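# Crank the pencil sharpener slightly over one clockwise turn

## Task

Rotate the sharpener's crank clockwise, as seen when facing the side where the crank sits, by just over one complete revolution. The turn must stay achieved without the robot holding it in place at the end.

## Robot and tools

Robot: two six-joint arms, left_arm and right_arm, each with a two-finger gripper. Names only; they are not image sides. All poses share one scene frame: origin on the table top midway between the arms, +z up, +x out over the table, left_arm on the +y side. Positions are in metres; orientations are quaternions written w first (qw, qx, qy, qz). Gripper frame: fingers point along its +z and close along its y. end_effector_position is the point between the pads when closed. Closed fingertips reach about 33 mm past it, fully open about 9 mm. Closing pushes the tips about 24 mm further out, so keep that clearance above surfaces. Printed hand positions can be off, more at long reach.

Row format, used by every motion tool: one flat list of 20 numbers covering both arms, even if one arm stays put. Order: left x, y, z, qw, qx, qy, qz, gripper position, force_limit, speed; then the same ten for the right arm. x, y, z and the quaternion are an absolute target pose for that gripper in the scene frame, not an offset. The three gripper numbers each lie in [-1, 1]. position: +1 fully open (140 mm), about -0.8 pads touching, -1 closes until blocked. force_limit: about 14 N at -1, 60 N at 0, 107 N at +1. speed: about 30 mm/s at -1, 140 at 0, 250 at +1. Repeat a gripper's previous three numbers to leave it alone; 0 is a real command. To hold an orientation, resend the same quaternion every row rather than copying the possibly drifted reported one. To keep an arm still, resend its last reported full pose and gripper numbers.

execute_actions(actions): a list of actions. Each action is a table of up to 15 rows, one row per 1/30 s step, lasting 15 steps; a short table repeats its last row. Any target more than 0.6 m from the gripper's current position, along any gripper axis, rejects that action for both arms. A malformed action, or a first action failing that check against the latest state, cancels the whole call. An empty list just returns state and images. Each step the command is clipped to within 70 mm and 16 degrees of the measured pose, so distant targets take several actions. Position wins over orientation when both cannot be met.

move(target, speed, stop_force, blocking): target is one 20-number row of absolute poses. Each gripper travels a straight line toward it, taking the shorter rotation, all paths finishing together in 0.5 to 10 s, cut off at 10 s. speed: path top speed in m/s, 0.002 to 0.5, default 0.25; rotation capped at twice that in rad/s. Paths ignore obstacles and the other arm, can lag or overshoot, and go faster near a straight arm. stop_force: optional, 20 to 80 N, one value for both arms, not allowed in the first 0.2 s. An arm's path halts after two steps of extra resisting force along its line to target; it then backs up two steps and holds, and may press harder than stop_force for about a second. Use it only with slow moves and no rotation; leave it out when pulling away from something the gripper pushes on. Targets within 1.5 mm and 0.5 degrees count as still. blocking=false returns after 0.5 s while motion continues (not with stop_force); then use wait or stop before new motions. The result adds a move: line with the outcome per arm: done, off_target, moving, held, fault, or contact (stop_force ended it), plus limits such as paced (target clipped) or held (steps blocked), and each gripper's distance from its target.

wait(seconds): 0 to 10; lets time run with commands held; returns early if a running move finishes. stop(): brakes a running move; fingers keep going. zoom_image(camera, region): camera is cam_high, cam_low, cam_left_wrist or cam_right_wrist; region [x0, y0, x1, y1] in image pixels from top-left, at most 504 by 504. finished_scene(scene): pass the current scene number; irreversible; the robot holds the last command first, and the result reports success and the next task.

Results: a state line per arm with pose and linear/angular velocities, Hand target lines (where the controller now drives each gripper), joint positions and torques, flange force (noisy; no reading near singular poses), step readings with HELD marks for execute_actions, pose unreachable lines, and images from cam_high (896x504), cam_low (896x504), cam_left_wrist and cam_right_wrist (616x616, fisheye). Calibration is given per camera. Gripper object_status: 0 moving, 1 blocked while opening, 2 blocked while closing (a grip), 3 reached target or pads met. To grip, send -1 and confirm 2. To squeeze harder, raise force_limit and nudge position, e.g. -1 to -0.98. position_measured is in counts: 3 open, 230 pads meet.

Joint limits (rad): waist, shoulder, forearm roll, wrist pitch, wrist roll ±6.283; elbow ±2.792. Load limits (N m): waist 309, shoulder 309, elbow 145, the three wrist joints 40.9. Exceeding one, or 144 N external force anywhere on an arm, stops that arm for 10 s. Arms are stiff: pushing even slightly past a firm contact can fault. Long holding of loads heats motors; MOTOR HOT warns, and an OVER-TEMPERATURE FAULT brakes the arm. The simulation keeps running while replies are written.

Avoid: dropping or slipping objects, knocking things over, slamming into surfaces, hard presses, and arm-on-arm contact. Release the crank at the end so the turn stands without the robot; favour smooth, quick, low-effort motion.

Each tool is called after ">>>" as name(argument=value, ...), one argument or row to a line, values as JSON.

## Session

>>> execute_actions(
  actions=[],
)

Scene clock: 0.00 s.
left_arm: end_effector_position=(+0.7195, +0.4039, +0.3205) position_measured=3 object_status=3 end_effector_quat_wxyz=(-0.000, +0.999, -0.033, -0.002) end_effector_velocity=(-0.001, +0.000, +0.000) end_effector_angular_velocity=(+0.001, +0.000, -0.001) | right_arm: end_effector_position=(+0.6882, -0.5702, +0.3219) position_measured=3 object_status=3 end_effector_quat_wxyz=(+0.072, +0.777, +0.437, -0.448) end_effector_velocity=(+0.000, +0.001, -0.000) end_effector_angular_velocity=(+0.002, -0.001, +0.000)
Joint positions: left_arm=[-0.053  0.165  1.605  0.     1.375  1.517] | right_arm=[-0.038  0.697  1.072 -0.616  2.104  0.44 ]
Joint velocities: left_arm=[ 0.    -0.001  0.     0.001  0.001  0.001] | right_arm=[ 0.    -0.    -0.     0.002 -0.001  0.   ]
Joint torques (N m, as the joint torque sensors report them, + toward a larger angle): no reading
Flange force (N, the push that the arm receives, along the gripper's own x y z axes): no reading
Hand target (left_arm): +0.720, +0.404, +0.321; -0.000, +0.999, -0.033, -0.002
Hand target (right_arm): +0.688, -0.570, +0.322; +0.072, +0.777, +0.437, -0.448
camera_calibration (this result's frames):
cam_right_wrist: T_world_to_cam=[[0.674465, -0.737868, -0.0254428, -0.880967], [-0.104683, -0.129687, 0.986014, -0.325245], [-0.730847, -0.662368, -0.164712, 0.362646], [0, 0, 0, 1]] pos_world=[0.825173, -0.452012, 0.358014]

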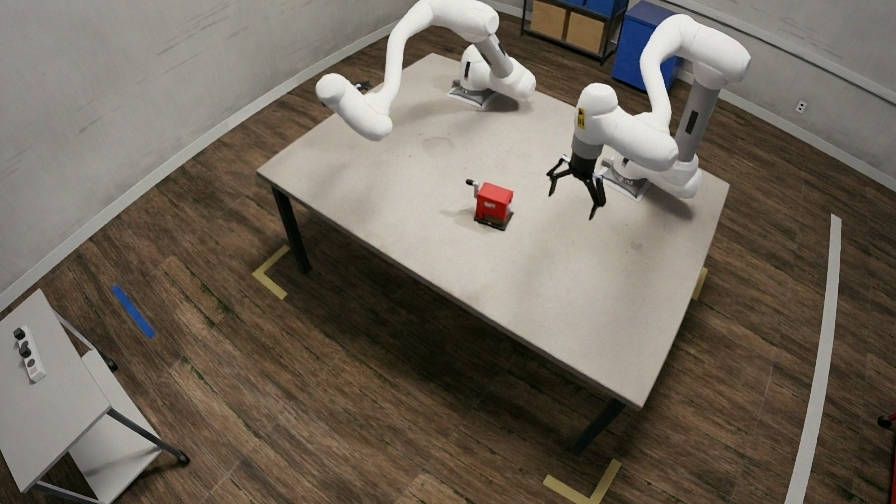

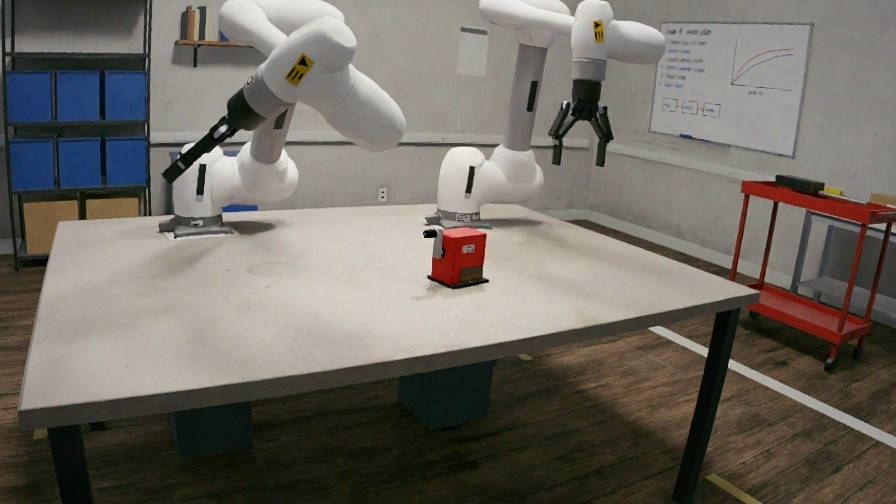

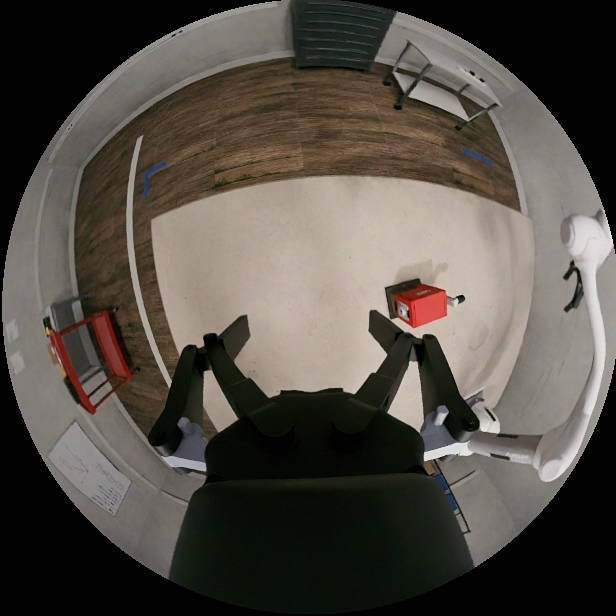

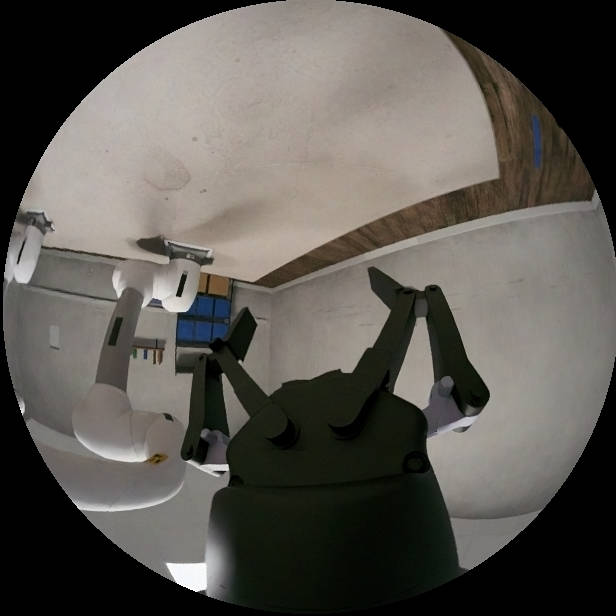

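>>> zoom_image(
  camera="cam_low",
  region=[415, 215, 495, 295],
)

>>> zoom_image(
  camera="cam_high",
  region=[450, 165, 530, 240],
)

>>> zoom_image(
  camera="cam_left_wrist",
  region=[375, 265, 475, 340],
)

Region (415, 215, 495, 295) of cam_low's 896x504 image, scaled by 6.300, with more detail than that image has.

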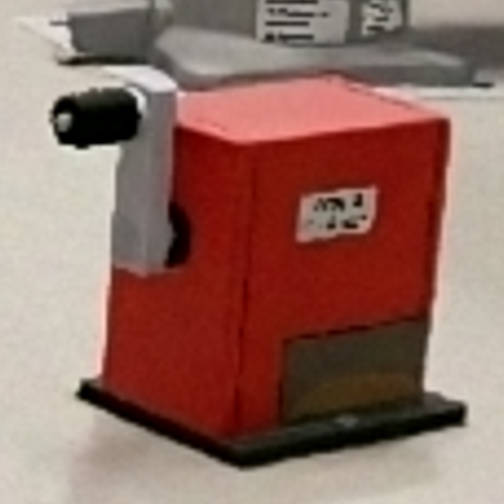

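Region (450, 165, 530, 240) of cam_high's 896x504 image, scaled by 6.300, with more detail than that image has; it fills the top 472 rows of this view, and the rest is white.

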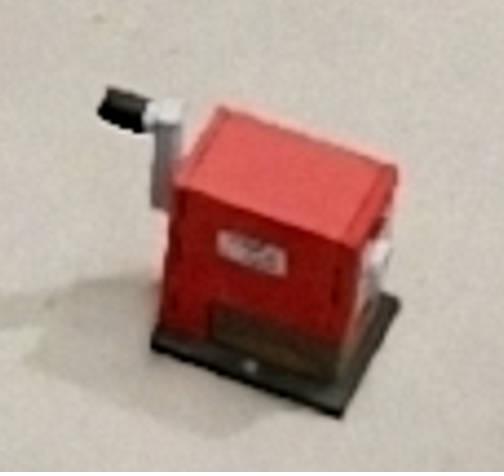

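Region (375, 265, 475, 340) of cam_left_wrist's 616x616 image, scaled by 5.040, with more detail than that image has; it fills the top 378 rows of this view, and the rest is white.

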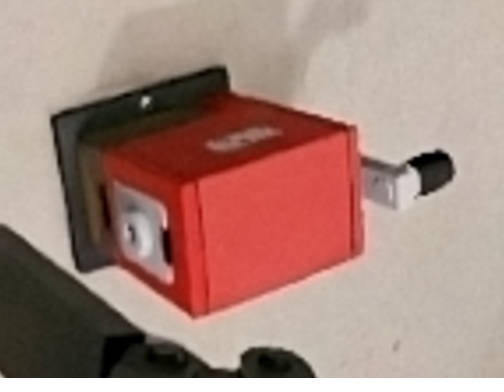

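>>> move(
  target=[0.629,0.112,0.27,0.1116,0.7545,-0.633,0.133,1,0,0, 0.666,-0.096,0.192,-0.2932,0.5939,0.7078,0.246,-0.15,-1,0],
  speed=0.45,
)

Scene clock: 37.30 s.
left_arm: end_effector_position=(+0.6291, +0.1119, +0.2699) position_measured=3 object_status=3 end_effector_quat_wxyz=(+0.111, +0.754, -0.633, +0.133) end_effector_velocity=(+0.000, -0.001, -0.001) end_effector_angular_velocity=(-0.000, +0.001, +0.000) | right_arm: end_effector_position=(+0.6651, -0.0960, +0.1916) position_measured=148 object_status=3 end_effector_quat_wxyz=(-0.294, +0.594, +0.707, +0.246) end_effector_velocity=(-0.001, -0.000, -0.002) end_effector_angular_velocity=(+0.001, +0.004, -0.002)
Joint positions: left_arm=[-0.385  0.089  1.824 -0.326  1.042  2.654] | right_arm=[ 0.064  0.465  1.631  0.839  1.25  -0.426]
Joint velocities: left_arm=[-0.     0.001  0.    -0.001 -0.001 -0.   ] | right_arm=[-0.     0.     0.003  0.002 -0.     0.   ]
Joint torques (N m, as the joint torque sensors report them, + toward a larger angle): left_arm=[  0.86 -52.12 -39.46   2.93  -0.89  -0.5 ] | right_arm=[ -3.28 -87.07 -38.21   3.93   0.83   0.94]
Flange force (N, the push that the arm receives, along the gripper's own x y z axes): left_arm=[2.7 -4.5 2.9] | right_arm=[-0.7 2.4 5.7]
Hand target (left_arm): +0.629, +0.112, +0.270; +0.111, +0.754, -0.633, +0.133
Hand target (right_arm): +0.665, -0.096, +0.192; -0.294, +0.594, +0.707, +0.246
Off the commanded pose (left_arm): 0.000 m, 0 deg.
Off the commanded pose (right_arm): 0.001 m, 0 deg.
move: done
camera_calibration (this result's frames):
cam_left_wrist: T_world_to_cam=[[-0.99243, -0.120215, 0.0251165, 0.627728], [-0.122069, 0.988025, -0.0943691, 0.00751376], [-0.0134712, -0.0967207, -0.99522, 0.477874], [0, 0, 0, 1]] pos_world=[0.630331, 0.114259, 0.460533]
cam_right_wrist: T_world_to_cam=[[0.982113, -0.0646822, -0.176837, -0.629793], [-0.113744, -0.95223, -0.283407, 0.0326404], [-0.150058, 0.298452, -0.942555, 0.493444], [0, 0, 0, 1]] pos_world=[0.696286, -0.156924, 0.362978]

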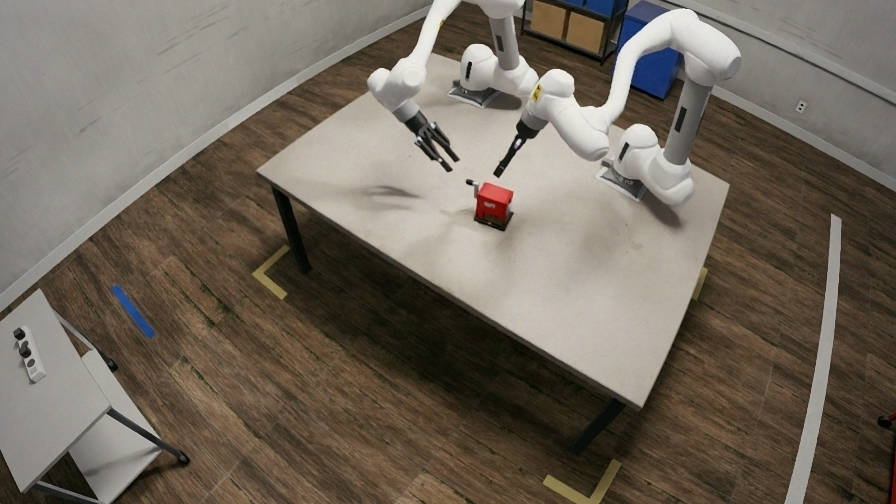

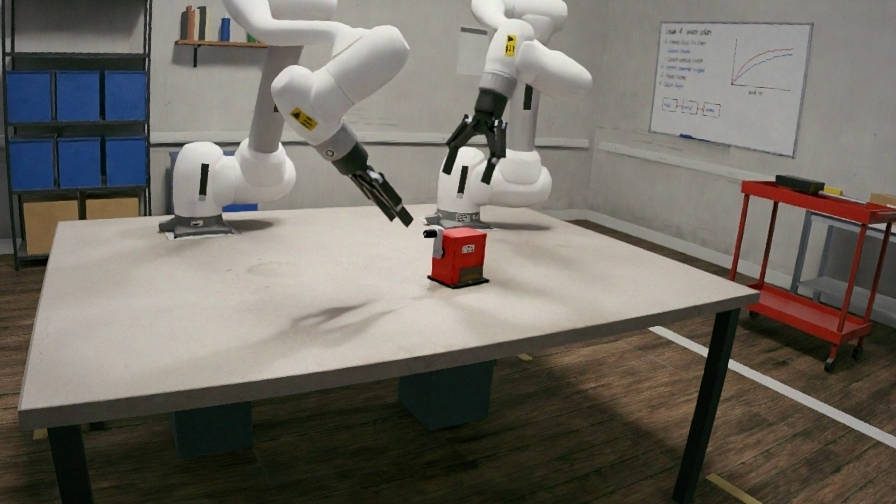

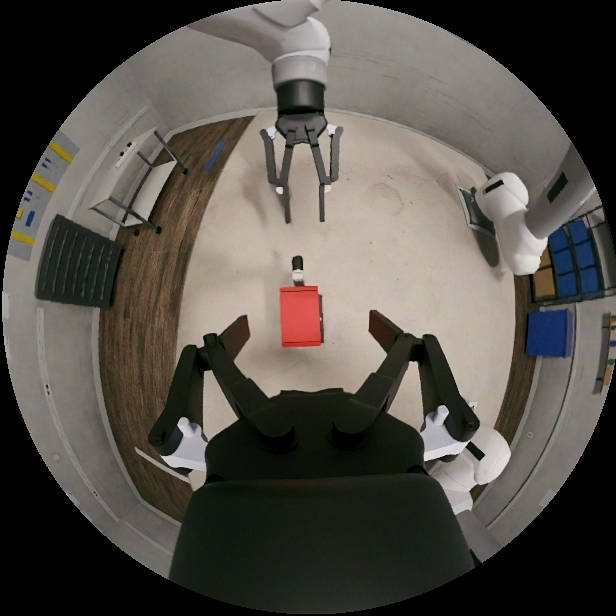

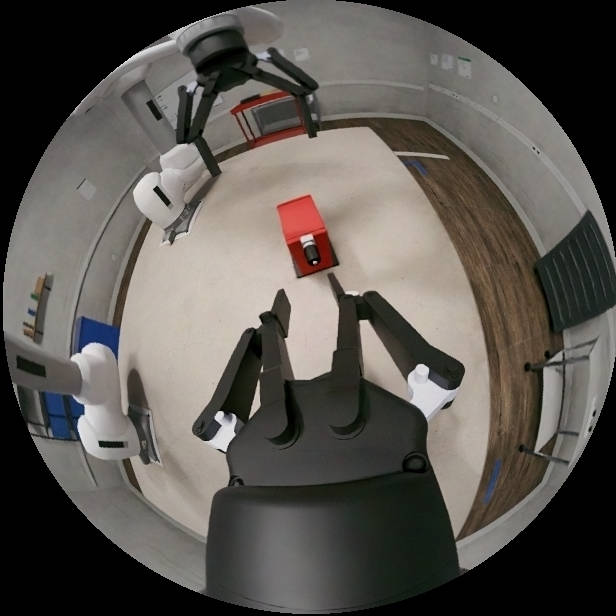

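>>> zoom_image(
  camera="cam_left_wrist",
  region=[250, 180, 360, 360],
)

>>> zoom_image(
  camera="cam_right_wrist",
  region=[255, 185, 375, 315],
)

>>> zoom_image(
  camera="cam_low",
  region=[380, 190, 495, 295],
)

>>> zoom_image(
  camera="cam_left_wrist",
  region=[265, 200, 345, 300],
)

Region (250, 180, 360, 360) of cam_left_wrist's 616x616 image, scaled by 2.800, with more detail than that image has.

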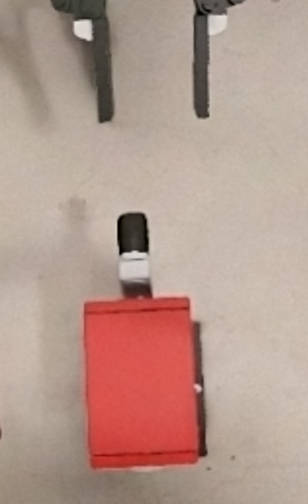

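Region (255, 185, 375, 315) of cam_right_wrist's 616x616 image, scaled by 3.877, with more detail than that image has; it fills the left 465 columns of this view, and the rest is white.

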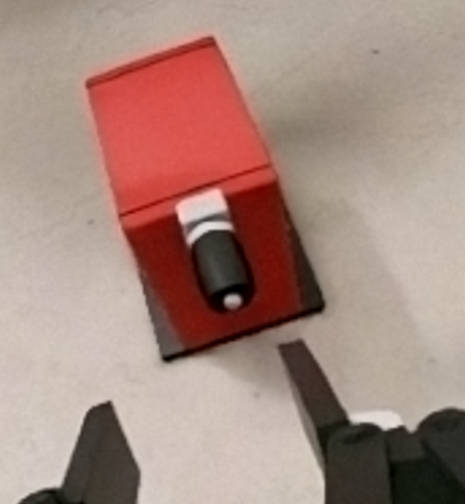

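Region (380, 190, 495, 295) of cam_low's 896x504 image, scaled by 4.383, with more detail than that image has; it fills the top 460 rows of this view, and the rest is white.

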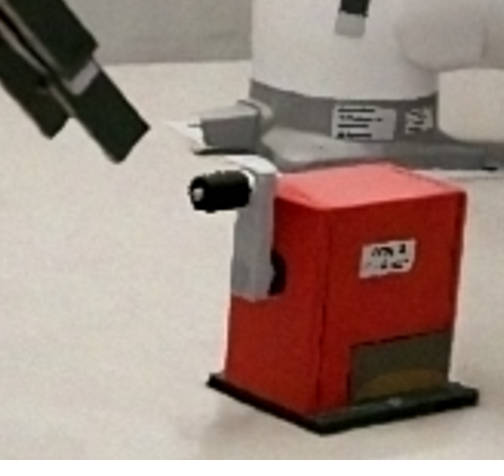

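Region (265, 200, 345, 300) of cam_left_wrist's 616x616 image, scaled by 5.040, with more detail than that image has; it fills the left 403 columns of this view, and the rest is white.

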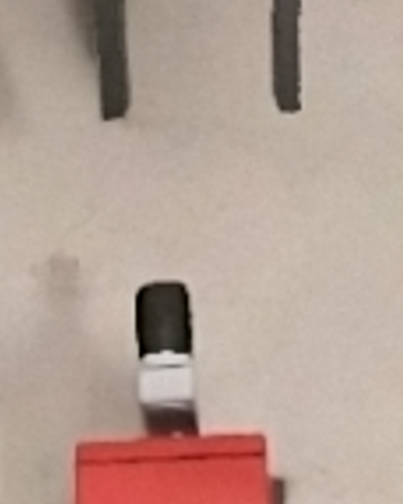

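>>> move(
  target=[0.629,0.112,0.27,0.1116,0.7545,-0.633,0.133,1,0,0, 0.6684,-0.0209,0.143,-0.2932,0.5939,0.7078,0.246,-0.15,-1,0],
  speed=0.13,
)

>>> zoom_image(
  camera="cam_left_wrist",
  region=[255, 210, 345, 300],
)

>>> zoom_image(
  camera="cam_right_wrist",
  region=[250, 220, 370, 340],
)

>>> zoom_image(
  camera="cam_low",
  region=[390, 200, 490, 295],
)

Scene clock: 70.40 s.
left_arm: end_effector_position=(+0.6290, +0.1120, +0.2700) position_measured=3 object_status=3 end_effector_quat_wxyz=(+0.112, +0.754, -0.633, +0.133) end_effector_velocity=(+0.000, +0.000, +0.000) end_effector_angular_velocity=(+0.000, -0.000, -0.001) | right_arm: end_effector_position=(+0.6683, -0.0209, +0.1431) position_measured=148 object_status=3 end_effector_quat_wxyz=(-0.293, +0.594, +0.708, +0.246) end_effector_velocity=(-0.000, -0.000, -0.000) end_effector_angular_velocity=(-0.001, +0.002, -0.001)
Joint positions: left_arm=[-0.385  0.088  1.825 -0.326  1.042  2.654] | right_arm=[ 0.159  0.531  1.625  0.886  1.149 -0.42 ]
Joint velocities: left_arm=[ 0.    -0.    -0.     0.     0.     0.001] | right_arm=[-0.     0.     0.    -0.     0.     0.002]
Joint torques (N m, as the joint torque sensors report them, + toward a larger angle): left_arm=[  1.52 -51.93 -39.     2.89  -0.91  -0.43] | right_arm=[ -3.93 -93.2  -37.44   3.65   0.92   0.91]
Flange force (N, the push that the arm receives, along the gripper's own x y z axes): left_arm=[3.9 -3.9 2.1] | right_arm=[-0.6 2.9 7.1]
Hand target (left_arm): +0.629, +0.112, +0.270; +0.112, +0.754, -0.633, +0.133
Hand target (right_arm): +0.668, -0.021, +0.143; -0.293, +0.594, +0.708, +0.246
Off the commanded pose (left_arm): 0.000 m, 0 deg.
Off the commanded pose (right_arm): 0.000 m, 0 deg.
move: done
camera_calibration (this result's frames):
cam_left_wrist: T_world_to_cam=[[-0.99238, -0.120586, 0.0253039, 0.627548], [-0.122463, 0.987936, -0.0947943, 0.00779841], [-0.0135677, -0.0971708, -0.995175, 0.478049], [0, 0, 0, 1]] pos_world=[0.630208, 0.114422, 0.460603]
cam_right_wrist: T_world_to_cam=[[0.982479, -0.0632856, -0.175299, -0.6371], [-0.111934, -0.952414, -0.283509, 0.0894975], [-0.149015, 0.298164, -0.942811, 0.425083], [0, 0, 0, 1]] pos_world=[0.699299, -0.0818249, 0.314464]

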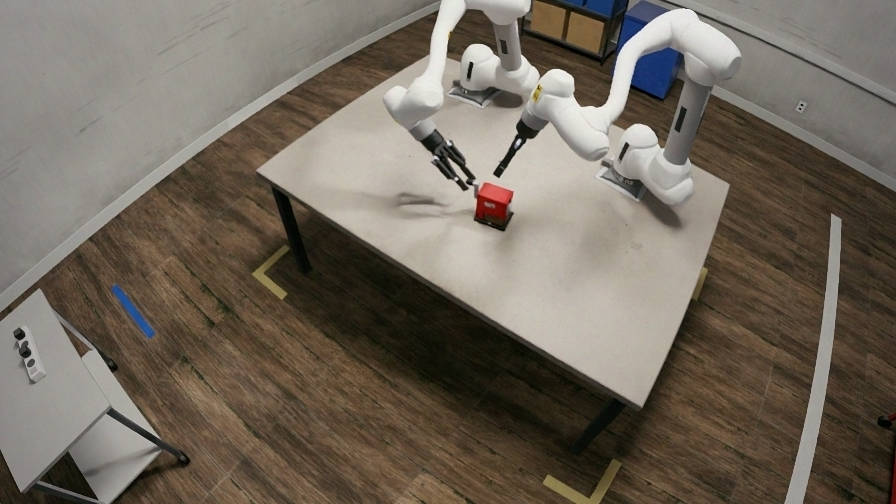

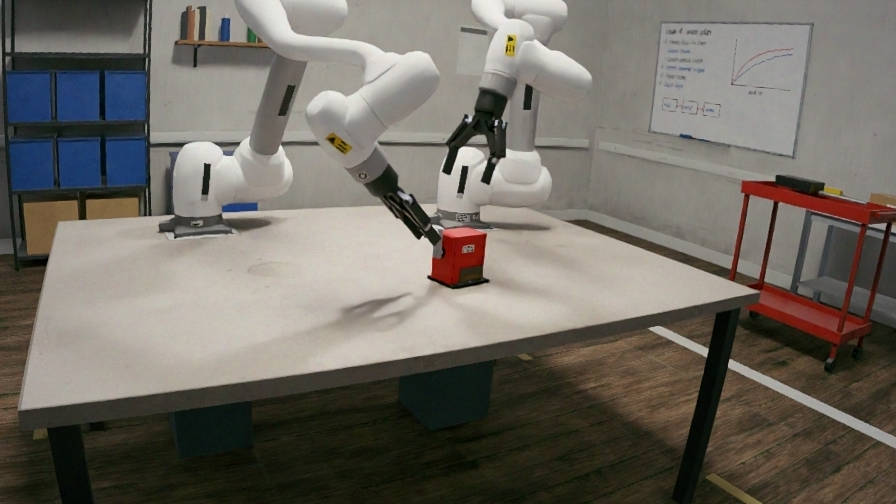

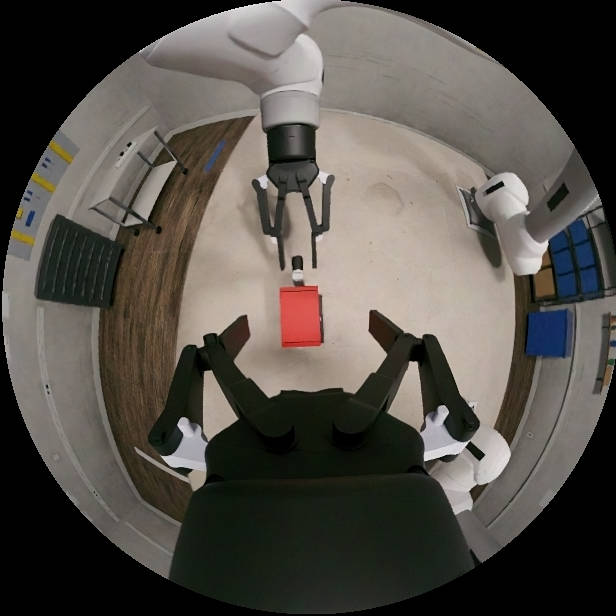

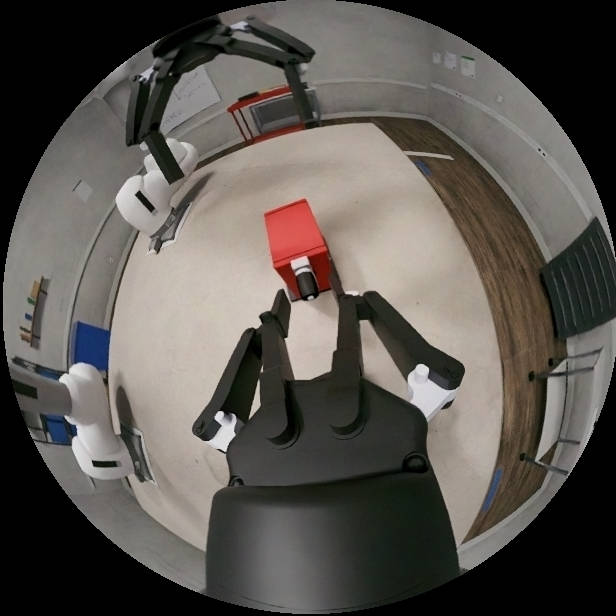

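Region (255, 210, 345, 300) of cam_left_wrist's 616x616 image, scaled by 5.600, with more detail than that image has.

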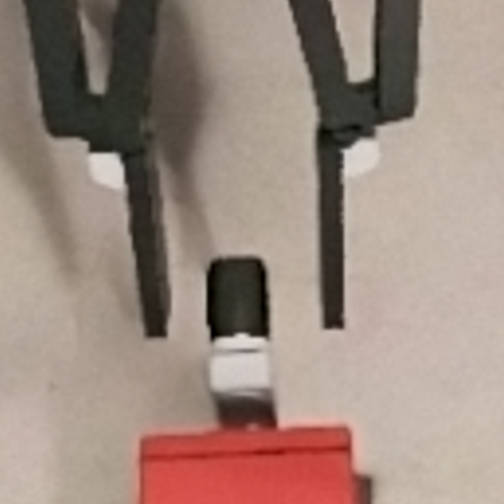

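Region (250, 220, 370, 340) of cam_right_wrist's 616x616 image, scaled by 4.200, with more detail than that image has.

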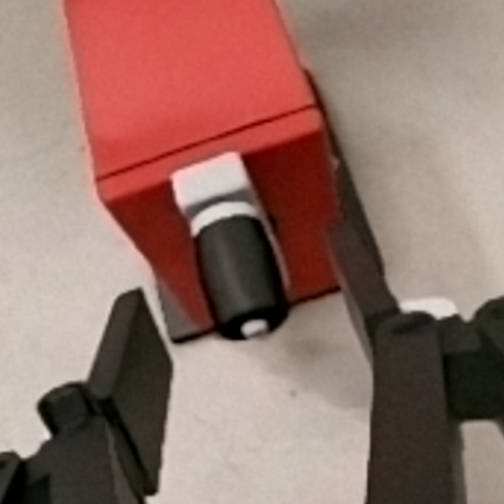

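Region (390, 200, 490, 295) of cam_low's 896x504 image, scaled by 5.040, with more detail than that image has; it fills the top 479 rows of this view, and the rest is white.

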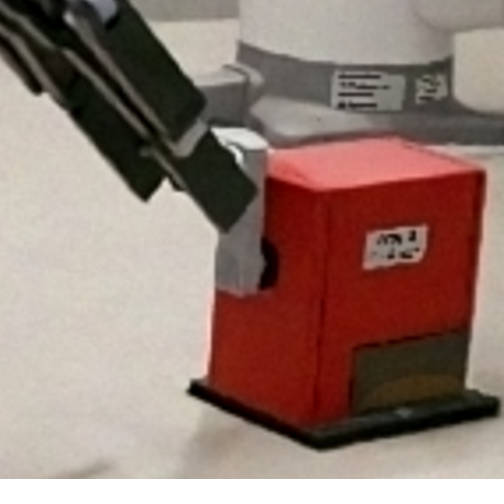

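>>> execute_actions(
  actions=[],
)

Scene clock: 80.83 s.
left_arm: end_effector_position=(+0.6290, +0.1120, +0.2700) position_measured=3 object_status=3 end_effector_quat_wxyz=(+0.112, +0.754, -0.633, +0.133) end_effector_velocity=(-0.000, -0.000, +0.000) end_effector_angular_velocity=(-0.000, -0.001, -0.001) | right_arm: end_effector_position=(+0.6683, -0.0209, +0.1430) position_measured=148 object_status=3 end_effector_quat_wxyz=(-0.293, +0.594, +0.708, +0.246) end_effector_velocity=(+0.000, -0.000, +0.000) end_effector_angular_velocity=(-0.000, -0.001, +0.001)
Joint positions: left_arm=[-0.385  0.088  1.825 -0.326  1.042  2.654] | right_arm=[ 0.159  0.531  1.625  0.886  1.149 -0.42 ]
Joint velocities: left_arm=[-0.001 -0.001 -0.     0.    -0.    -0.   ] | right_arm=[-0.     0.    -0.001 -0.001 -0.    -0.001]
Joint torques (N m, as the joint torque sensors report them, + toward a larger angle): left_arm=[ -1.2  -52.03 -39.13   2.75  -0.89  -0.54] | right_arm=[ -4.03 -92.07 -37.65   3.58   0.53   0.87]
Flange force (N, the push that the arm receives, along the gripper's own x y z axes): left_arm=[0.2 -6.7 1.2] | right_arm=[0.0 1.1 6.2]
Hand target (left_arm): +0.629, +0.112, +0.270; +0.112, +0.754, -0.633, +0.133
Hand target (right_arm): +0.668, -0.021, +0.143; -0.293, +0.594, +0.708, +0.246
Off the commanded pose (left_arm): 0.000 m, 0 deg.
Off the commanded pose (right_arm): 0.000 m, 0 deg.
camera_calibration (this result's frames):
cam_left_wrist: T_world_to_cam=[[-0.992366, -0.120703, 0.0253252, 0.627545], [-0.122582, 0.987919, -0.0948097, 0.00787663], [-0.0135755, -0.0971903, -0.995173, 0.478072], [0, 0, 0, 1]] pos_world=[0.630209, 0.114429, 0.460618]
cam_right_wrist: T_world_to_cam=[[0.982477, -0.0632456, -0.175327, -0.637078], [-0.111902, -0.952422, -0.283496, 0.0894966], [-0.149055, 0.298148, -0.94281, 0.42507], [0, 0, 0, 1]] pos_world=[0.699288, -0.0817875, 0.314435]

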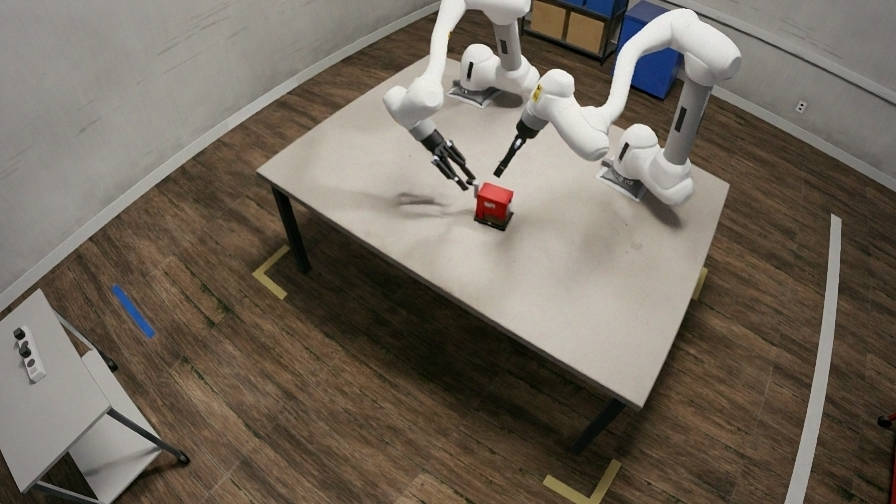

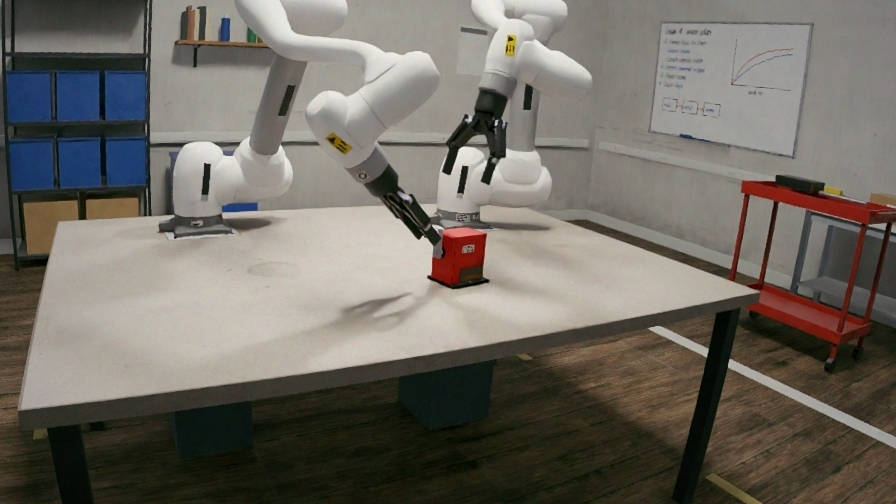

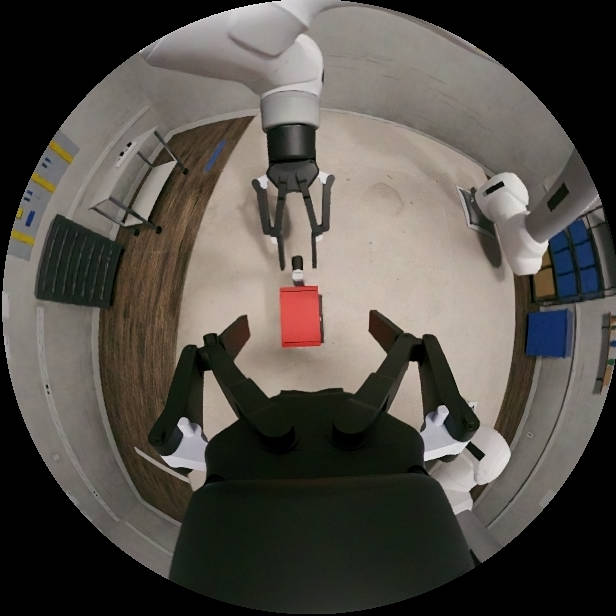

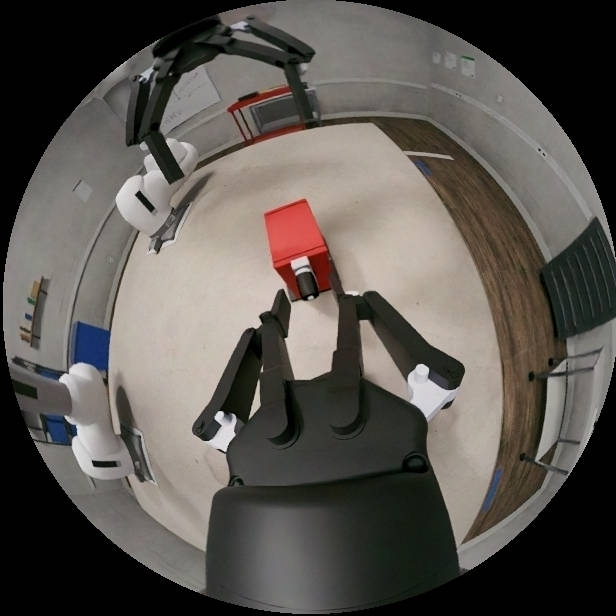

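>>> zoom_image(
  camera="cam_left_wrist",
  region=[255, 210, 345, 300],
)

>>> zoom_image(
  camera="cam_low",
  region=[380, 180, 520, 300],
)

>>> zoom_image(
  camera="cam_right_wrist",
  region=[250, 230, 370, 350],
)

Region (255, 210, 345, 300) of cam_left_wrist's 616x616 image, scaled by 5.600, with more detail than that image has.

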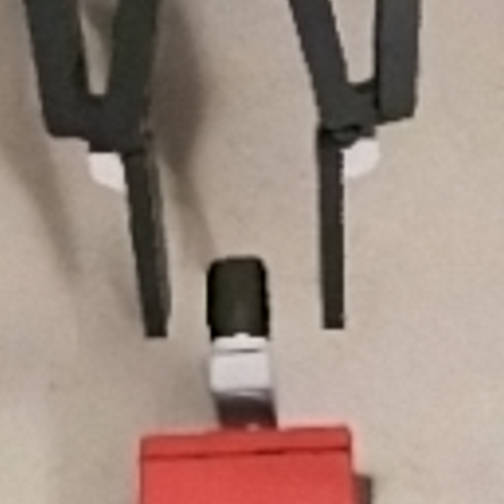

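Region (380, 180, 520, 300) of cam_low's 896x504 image, scaled by 3.600, with more detail than that image has; it fills the top 432 rows of this view, and the rest is white.

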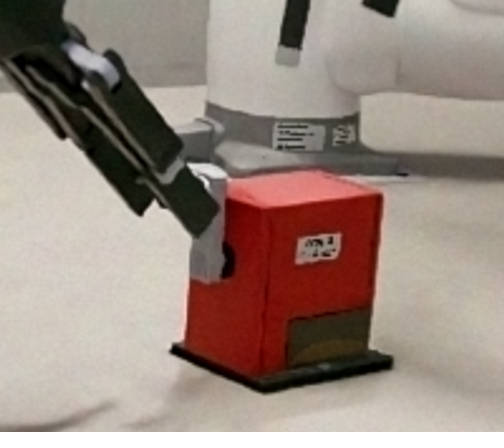

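Region (250, 230, 370, 350) of cam_right_wrist's 616x616 image, scaled by 4.200, with more detail than that image has.

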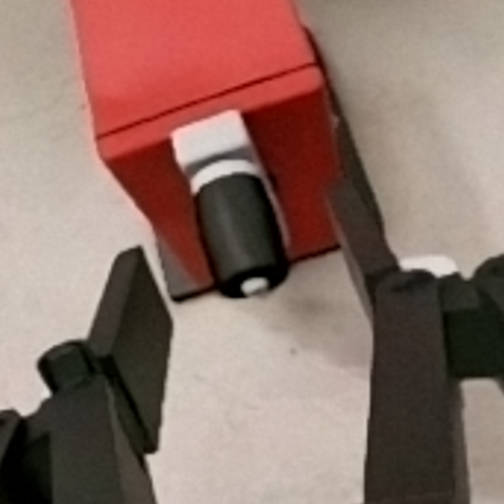

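>>> execute_actions(
  actions=[
    [[0.629,0.112,0.27,0.1116,0.7545,-0.633,0.133,1,0,0,0.6690,-0.0213,0.143,-0.2932,0.5939,0.7078,0.246,-0.3,-0.8,-0.4],[0.629,0.112,0.27,0.1116,0.7545,-0.633,0.133,1,0,0,0.6698,-0.0219,0.143,-0.2932,0.5939,0.7078,0.246,-0.3,-0.8,-0.4],[0.629,0.112,0.27,0.1116,0.7545,-0.633,0.133,1,0,0,0.6706,-0.0224,0.143,-0.2932,0.5939,0.7078,0.246,-0.3,-0.8,-0.4],[0.629,0.112,0.27,0.1116,0.7545,-0.633,0.133,1,0,0,0.6706,-0.0224,0.143,-0.2932,0.5939,0.7078,0.246,-1,-0.8,-0.4]],
    [[0.629,0.112,0.27,0.1116,0.7545,-0.633,0.133,1,0,0,0.6706,-0.0224,0.143,-0.2932,0.5939,0.7078,0.246,-1,-0.8,-0.4]],
  ],
)

Scene clock: 95.20 s.
left_arm: end_effector_position=(+0.6290, +0.1120, +0.2700) position_measured=3 object_status=3 end_effector_quat_wxyz=(+0.112, +0.754, -0.633, +0.133) end_effector_velocity=(+0.000, -0.000, -0.001) end_effector_angular_velocity=(+0.000, +0.000, +0.002) | right_arm: end_effector_position=(+0.6706, -0.0224, +0.1430) position_measured=199 object_status=2 end_effector_quat_wxyz=(-0.293, +0.594, +0.708, +0.246) end_effector_velocity=(+0.000, -0.000, +0.000) end_effector_angular_velocity=(+0.001, +0.002, -0.002)
Joint positions: left_arm=[-0.385  0.088  1.825 -0.326  1.042  2.654] | right_arm=[ 0.157  0.534  1.621  0.885  1.152 -0.42 ]
Joint velocities: left_arm=[-0.001  0.001  0.     0.001 -0.001 -0.002] | right_arm=[-0.001  0.     0.     0.001  0.001  0.001]
Joint torques (N m, as the joint torque sensors report them, + toward a larger angle): left_arm=[ -0.23 -52.28 -39.5    2.6   -1.05  -0.6 ] | right_arm=[ -3.67 -91.98 -38.13   3.81   0.81   0.9 ]
Flange force (N, the push that the arm receives, along the gripper's own x y z axes): left_arm=[1.4 -5.8 2.3] | right_arm=[-0.5 -0.4 5.9]
Flange force at the end of the 1st action (N, along the gripper's axes at the end of the call): left_arm=[0.3 -7.1 1.4] | right_arm=[-1.6 1.9 5.6]
Hand target (left_arm): +0.629, +0.112, +0.270; +0.112, +0.754, -0.633, +0.133
Hand target (right_arm): +0.671, -0.022, +0.143; -0.293, +0.594, +0.708, +0.246
Off the commanded pose (left_arm): 0.000 m, 0 deg.
Off the commanded pose (right_arm): 0.000 m, 0 deg.
Step readings (end_effector_position; steps 1 to 15: 1st action; 16 to 30: 2nd action):
0: left_arm (+0.6290, +0.1120, +0.2700) | right_arm (+0.6683, -0.0209, +0.1430)
1: left_arm (+0.6290, +0.1120, +0.2700) | right_arm (+0.6683, -0.0209, +0.1430)
2: left_arm (+0.6290, +0.1120, +0.2700) | right_arm (+0.6686, -0.0210, +0.1428)
4: left_arm (+0.6290, +0.1120, +0.2700) | right_arm (+0.6700, -0.0220, +0.1428)
8: left_arm (+0.6290, +0.1120, +0.2700) | right_arm (+0.6705, -0.0223, +0.1429)
15: left_arm (+0.6290, +0.1120, +0.2700) | right_arm (+0.6706, -0.0224, +0.1430)
16: left_arm (+0.6290, +0.1120, +0.2700) | right_arm (+0.6706, -0.0224, +0.1430)
17: left_arm (+0.6290, +0.1120, +0.2700) | right_arm (+0.6706, -0.0224, +0.1430)
19: left_arm (+0.6290, +0.1120, +0.2700) | right_arm (+0.6706, -0.0224, +0.1430)
23: left_arm (+0.6290, +0.1120, +0.2700) | right_arm (+0.6706, -0.0224, +0.1430)
30: end_effector_position above
camera_calibration (this result's frames):
cam_left_wrist: T_world_to_cam=[[-0.992365, -0.120704, 0.0253257, 0.627545], [-0.122583, 0.987919, -0.0948096, 0.00787768], [-0.0135758, -0.0971903, -0.995173, 0.478072], [0, 0, 0, 1]] pos_world=[0.63021, 0.114429, 0.460618]
cam_right_wrist: T_world_to_cam=[[0.982448, -0.0633352, -0.175457, -0.639389], [-0.112009, -0.952447, -0.28337, 0.0883464], [-0.149167, 0.298048, -0.942824, 0.425895], [0, 0, 0, 1]] pos_world=[0.701591, -0.0832878, 0.314393]

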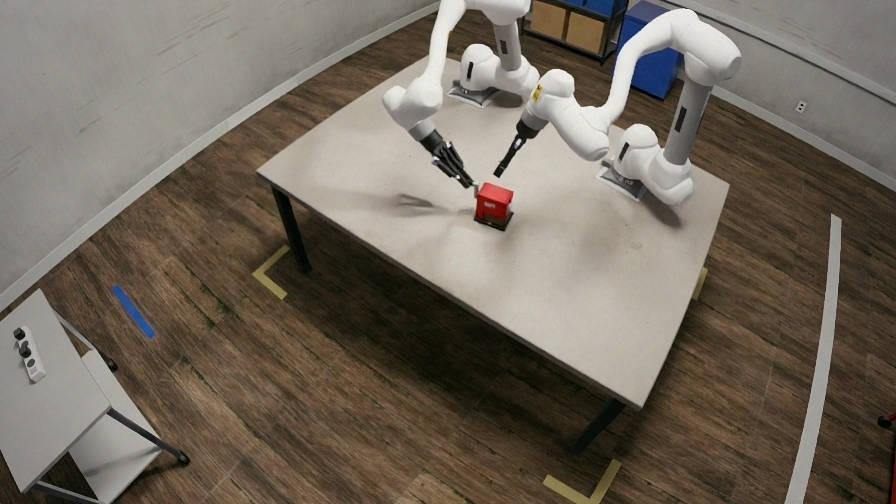

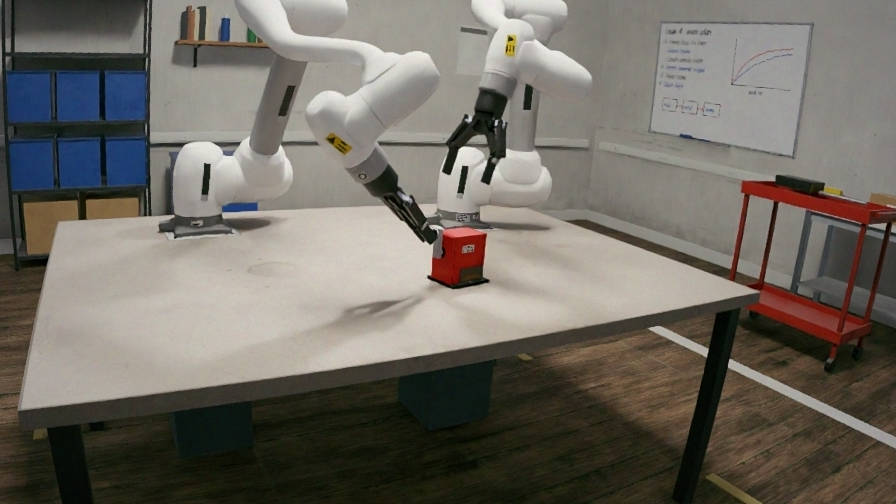

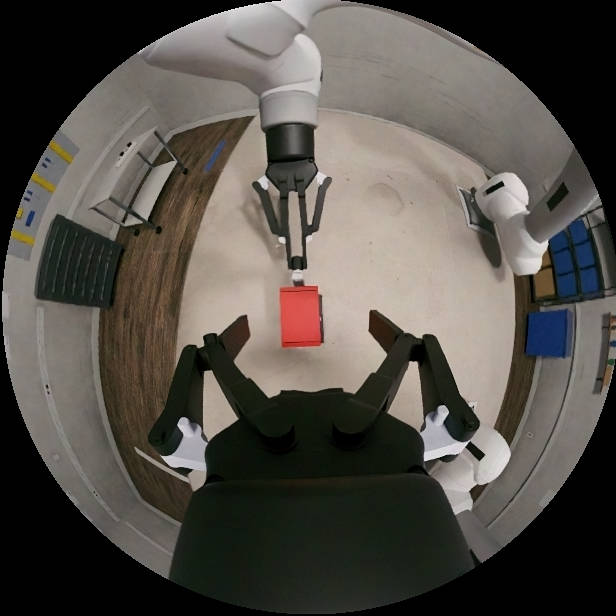

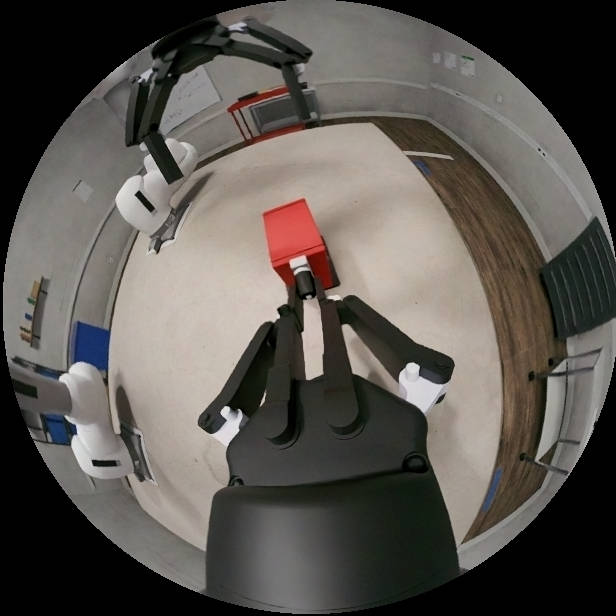

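>>> zoom_image(
  camera="cam_left_wrist",
  region=[255, 220, 345, 310],
)

>>> zoom_image(
  camera="cam_low",
  region=[400, 200, 500, 300],
)

>>> zoom_image(
  camera="cam_right_wrist",
  region=[260, 235, 350, 325],
)

Region (255, 220, 345, 310) of cam_left_wrist's 616x616 image, scaled by 5.600, with more detail than that image has.

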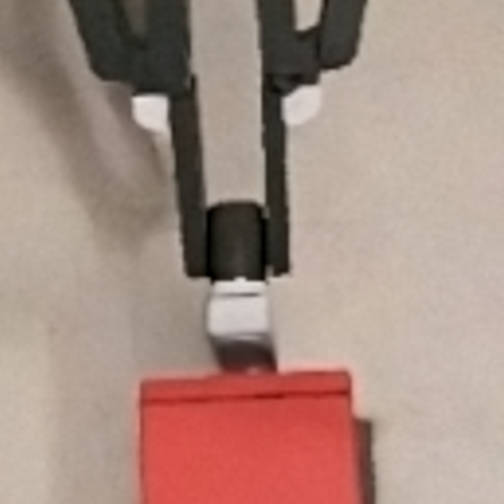

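Region (400, 200, 500, 300) of cam_low's 896x504 image, scaled by 5.040, with more detail than that image has.

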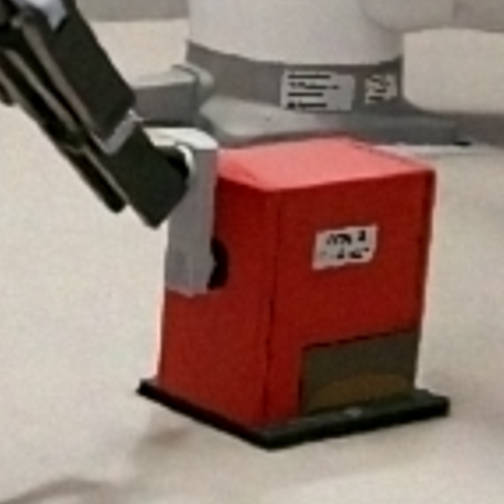

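Region (260, 235, 350, 325) of cam_right_wrist's 616x616 image, scaled by 5.600, with more detail than that image has.

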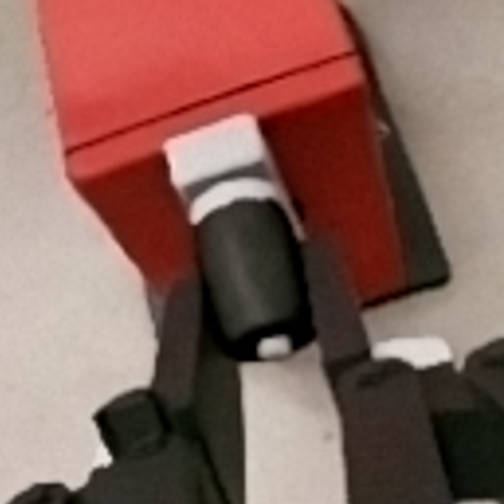

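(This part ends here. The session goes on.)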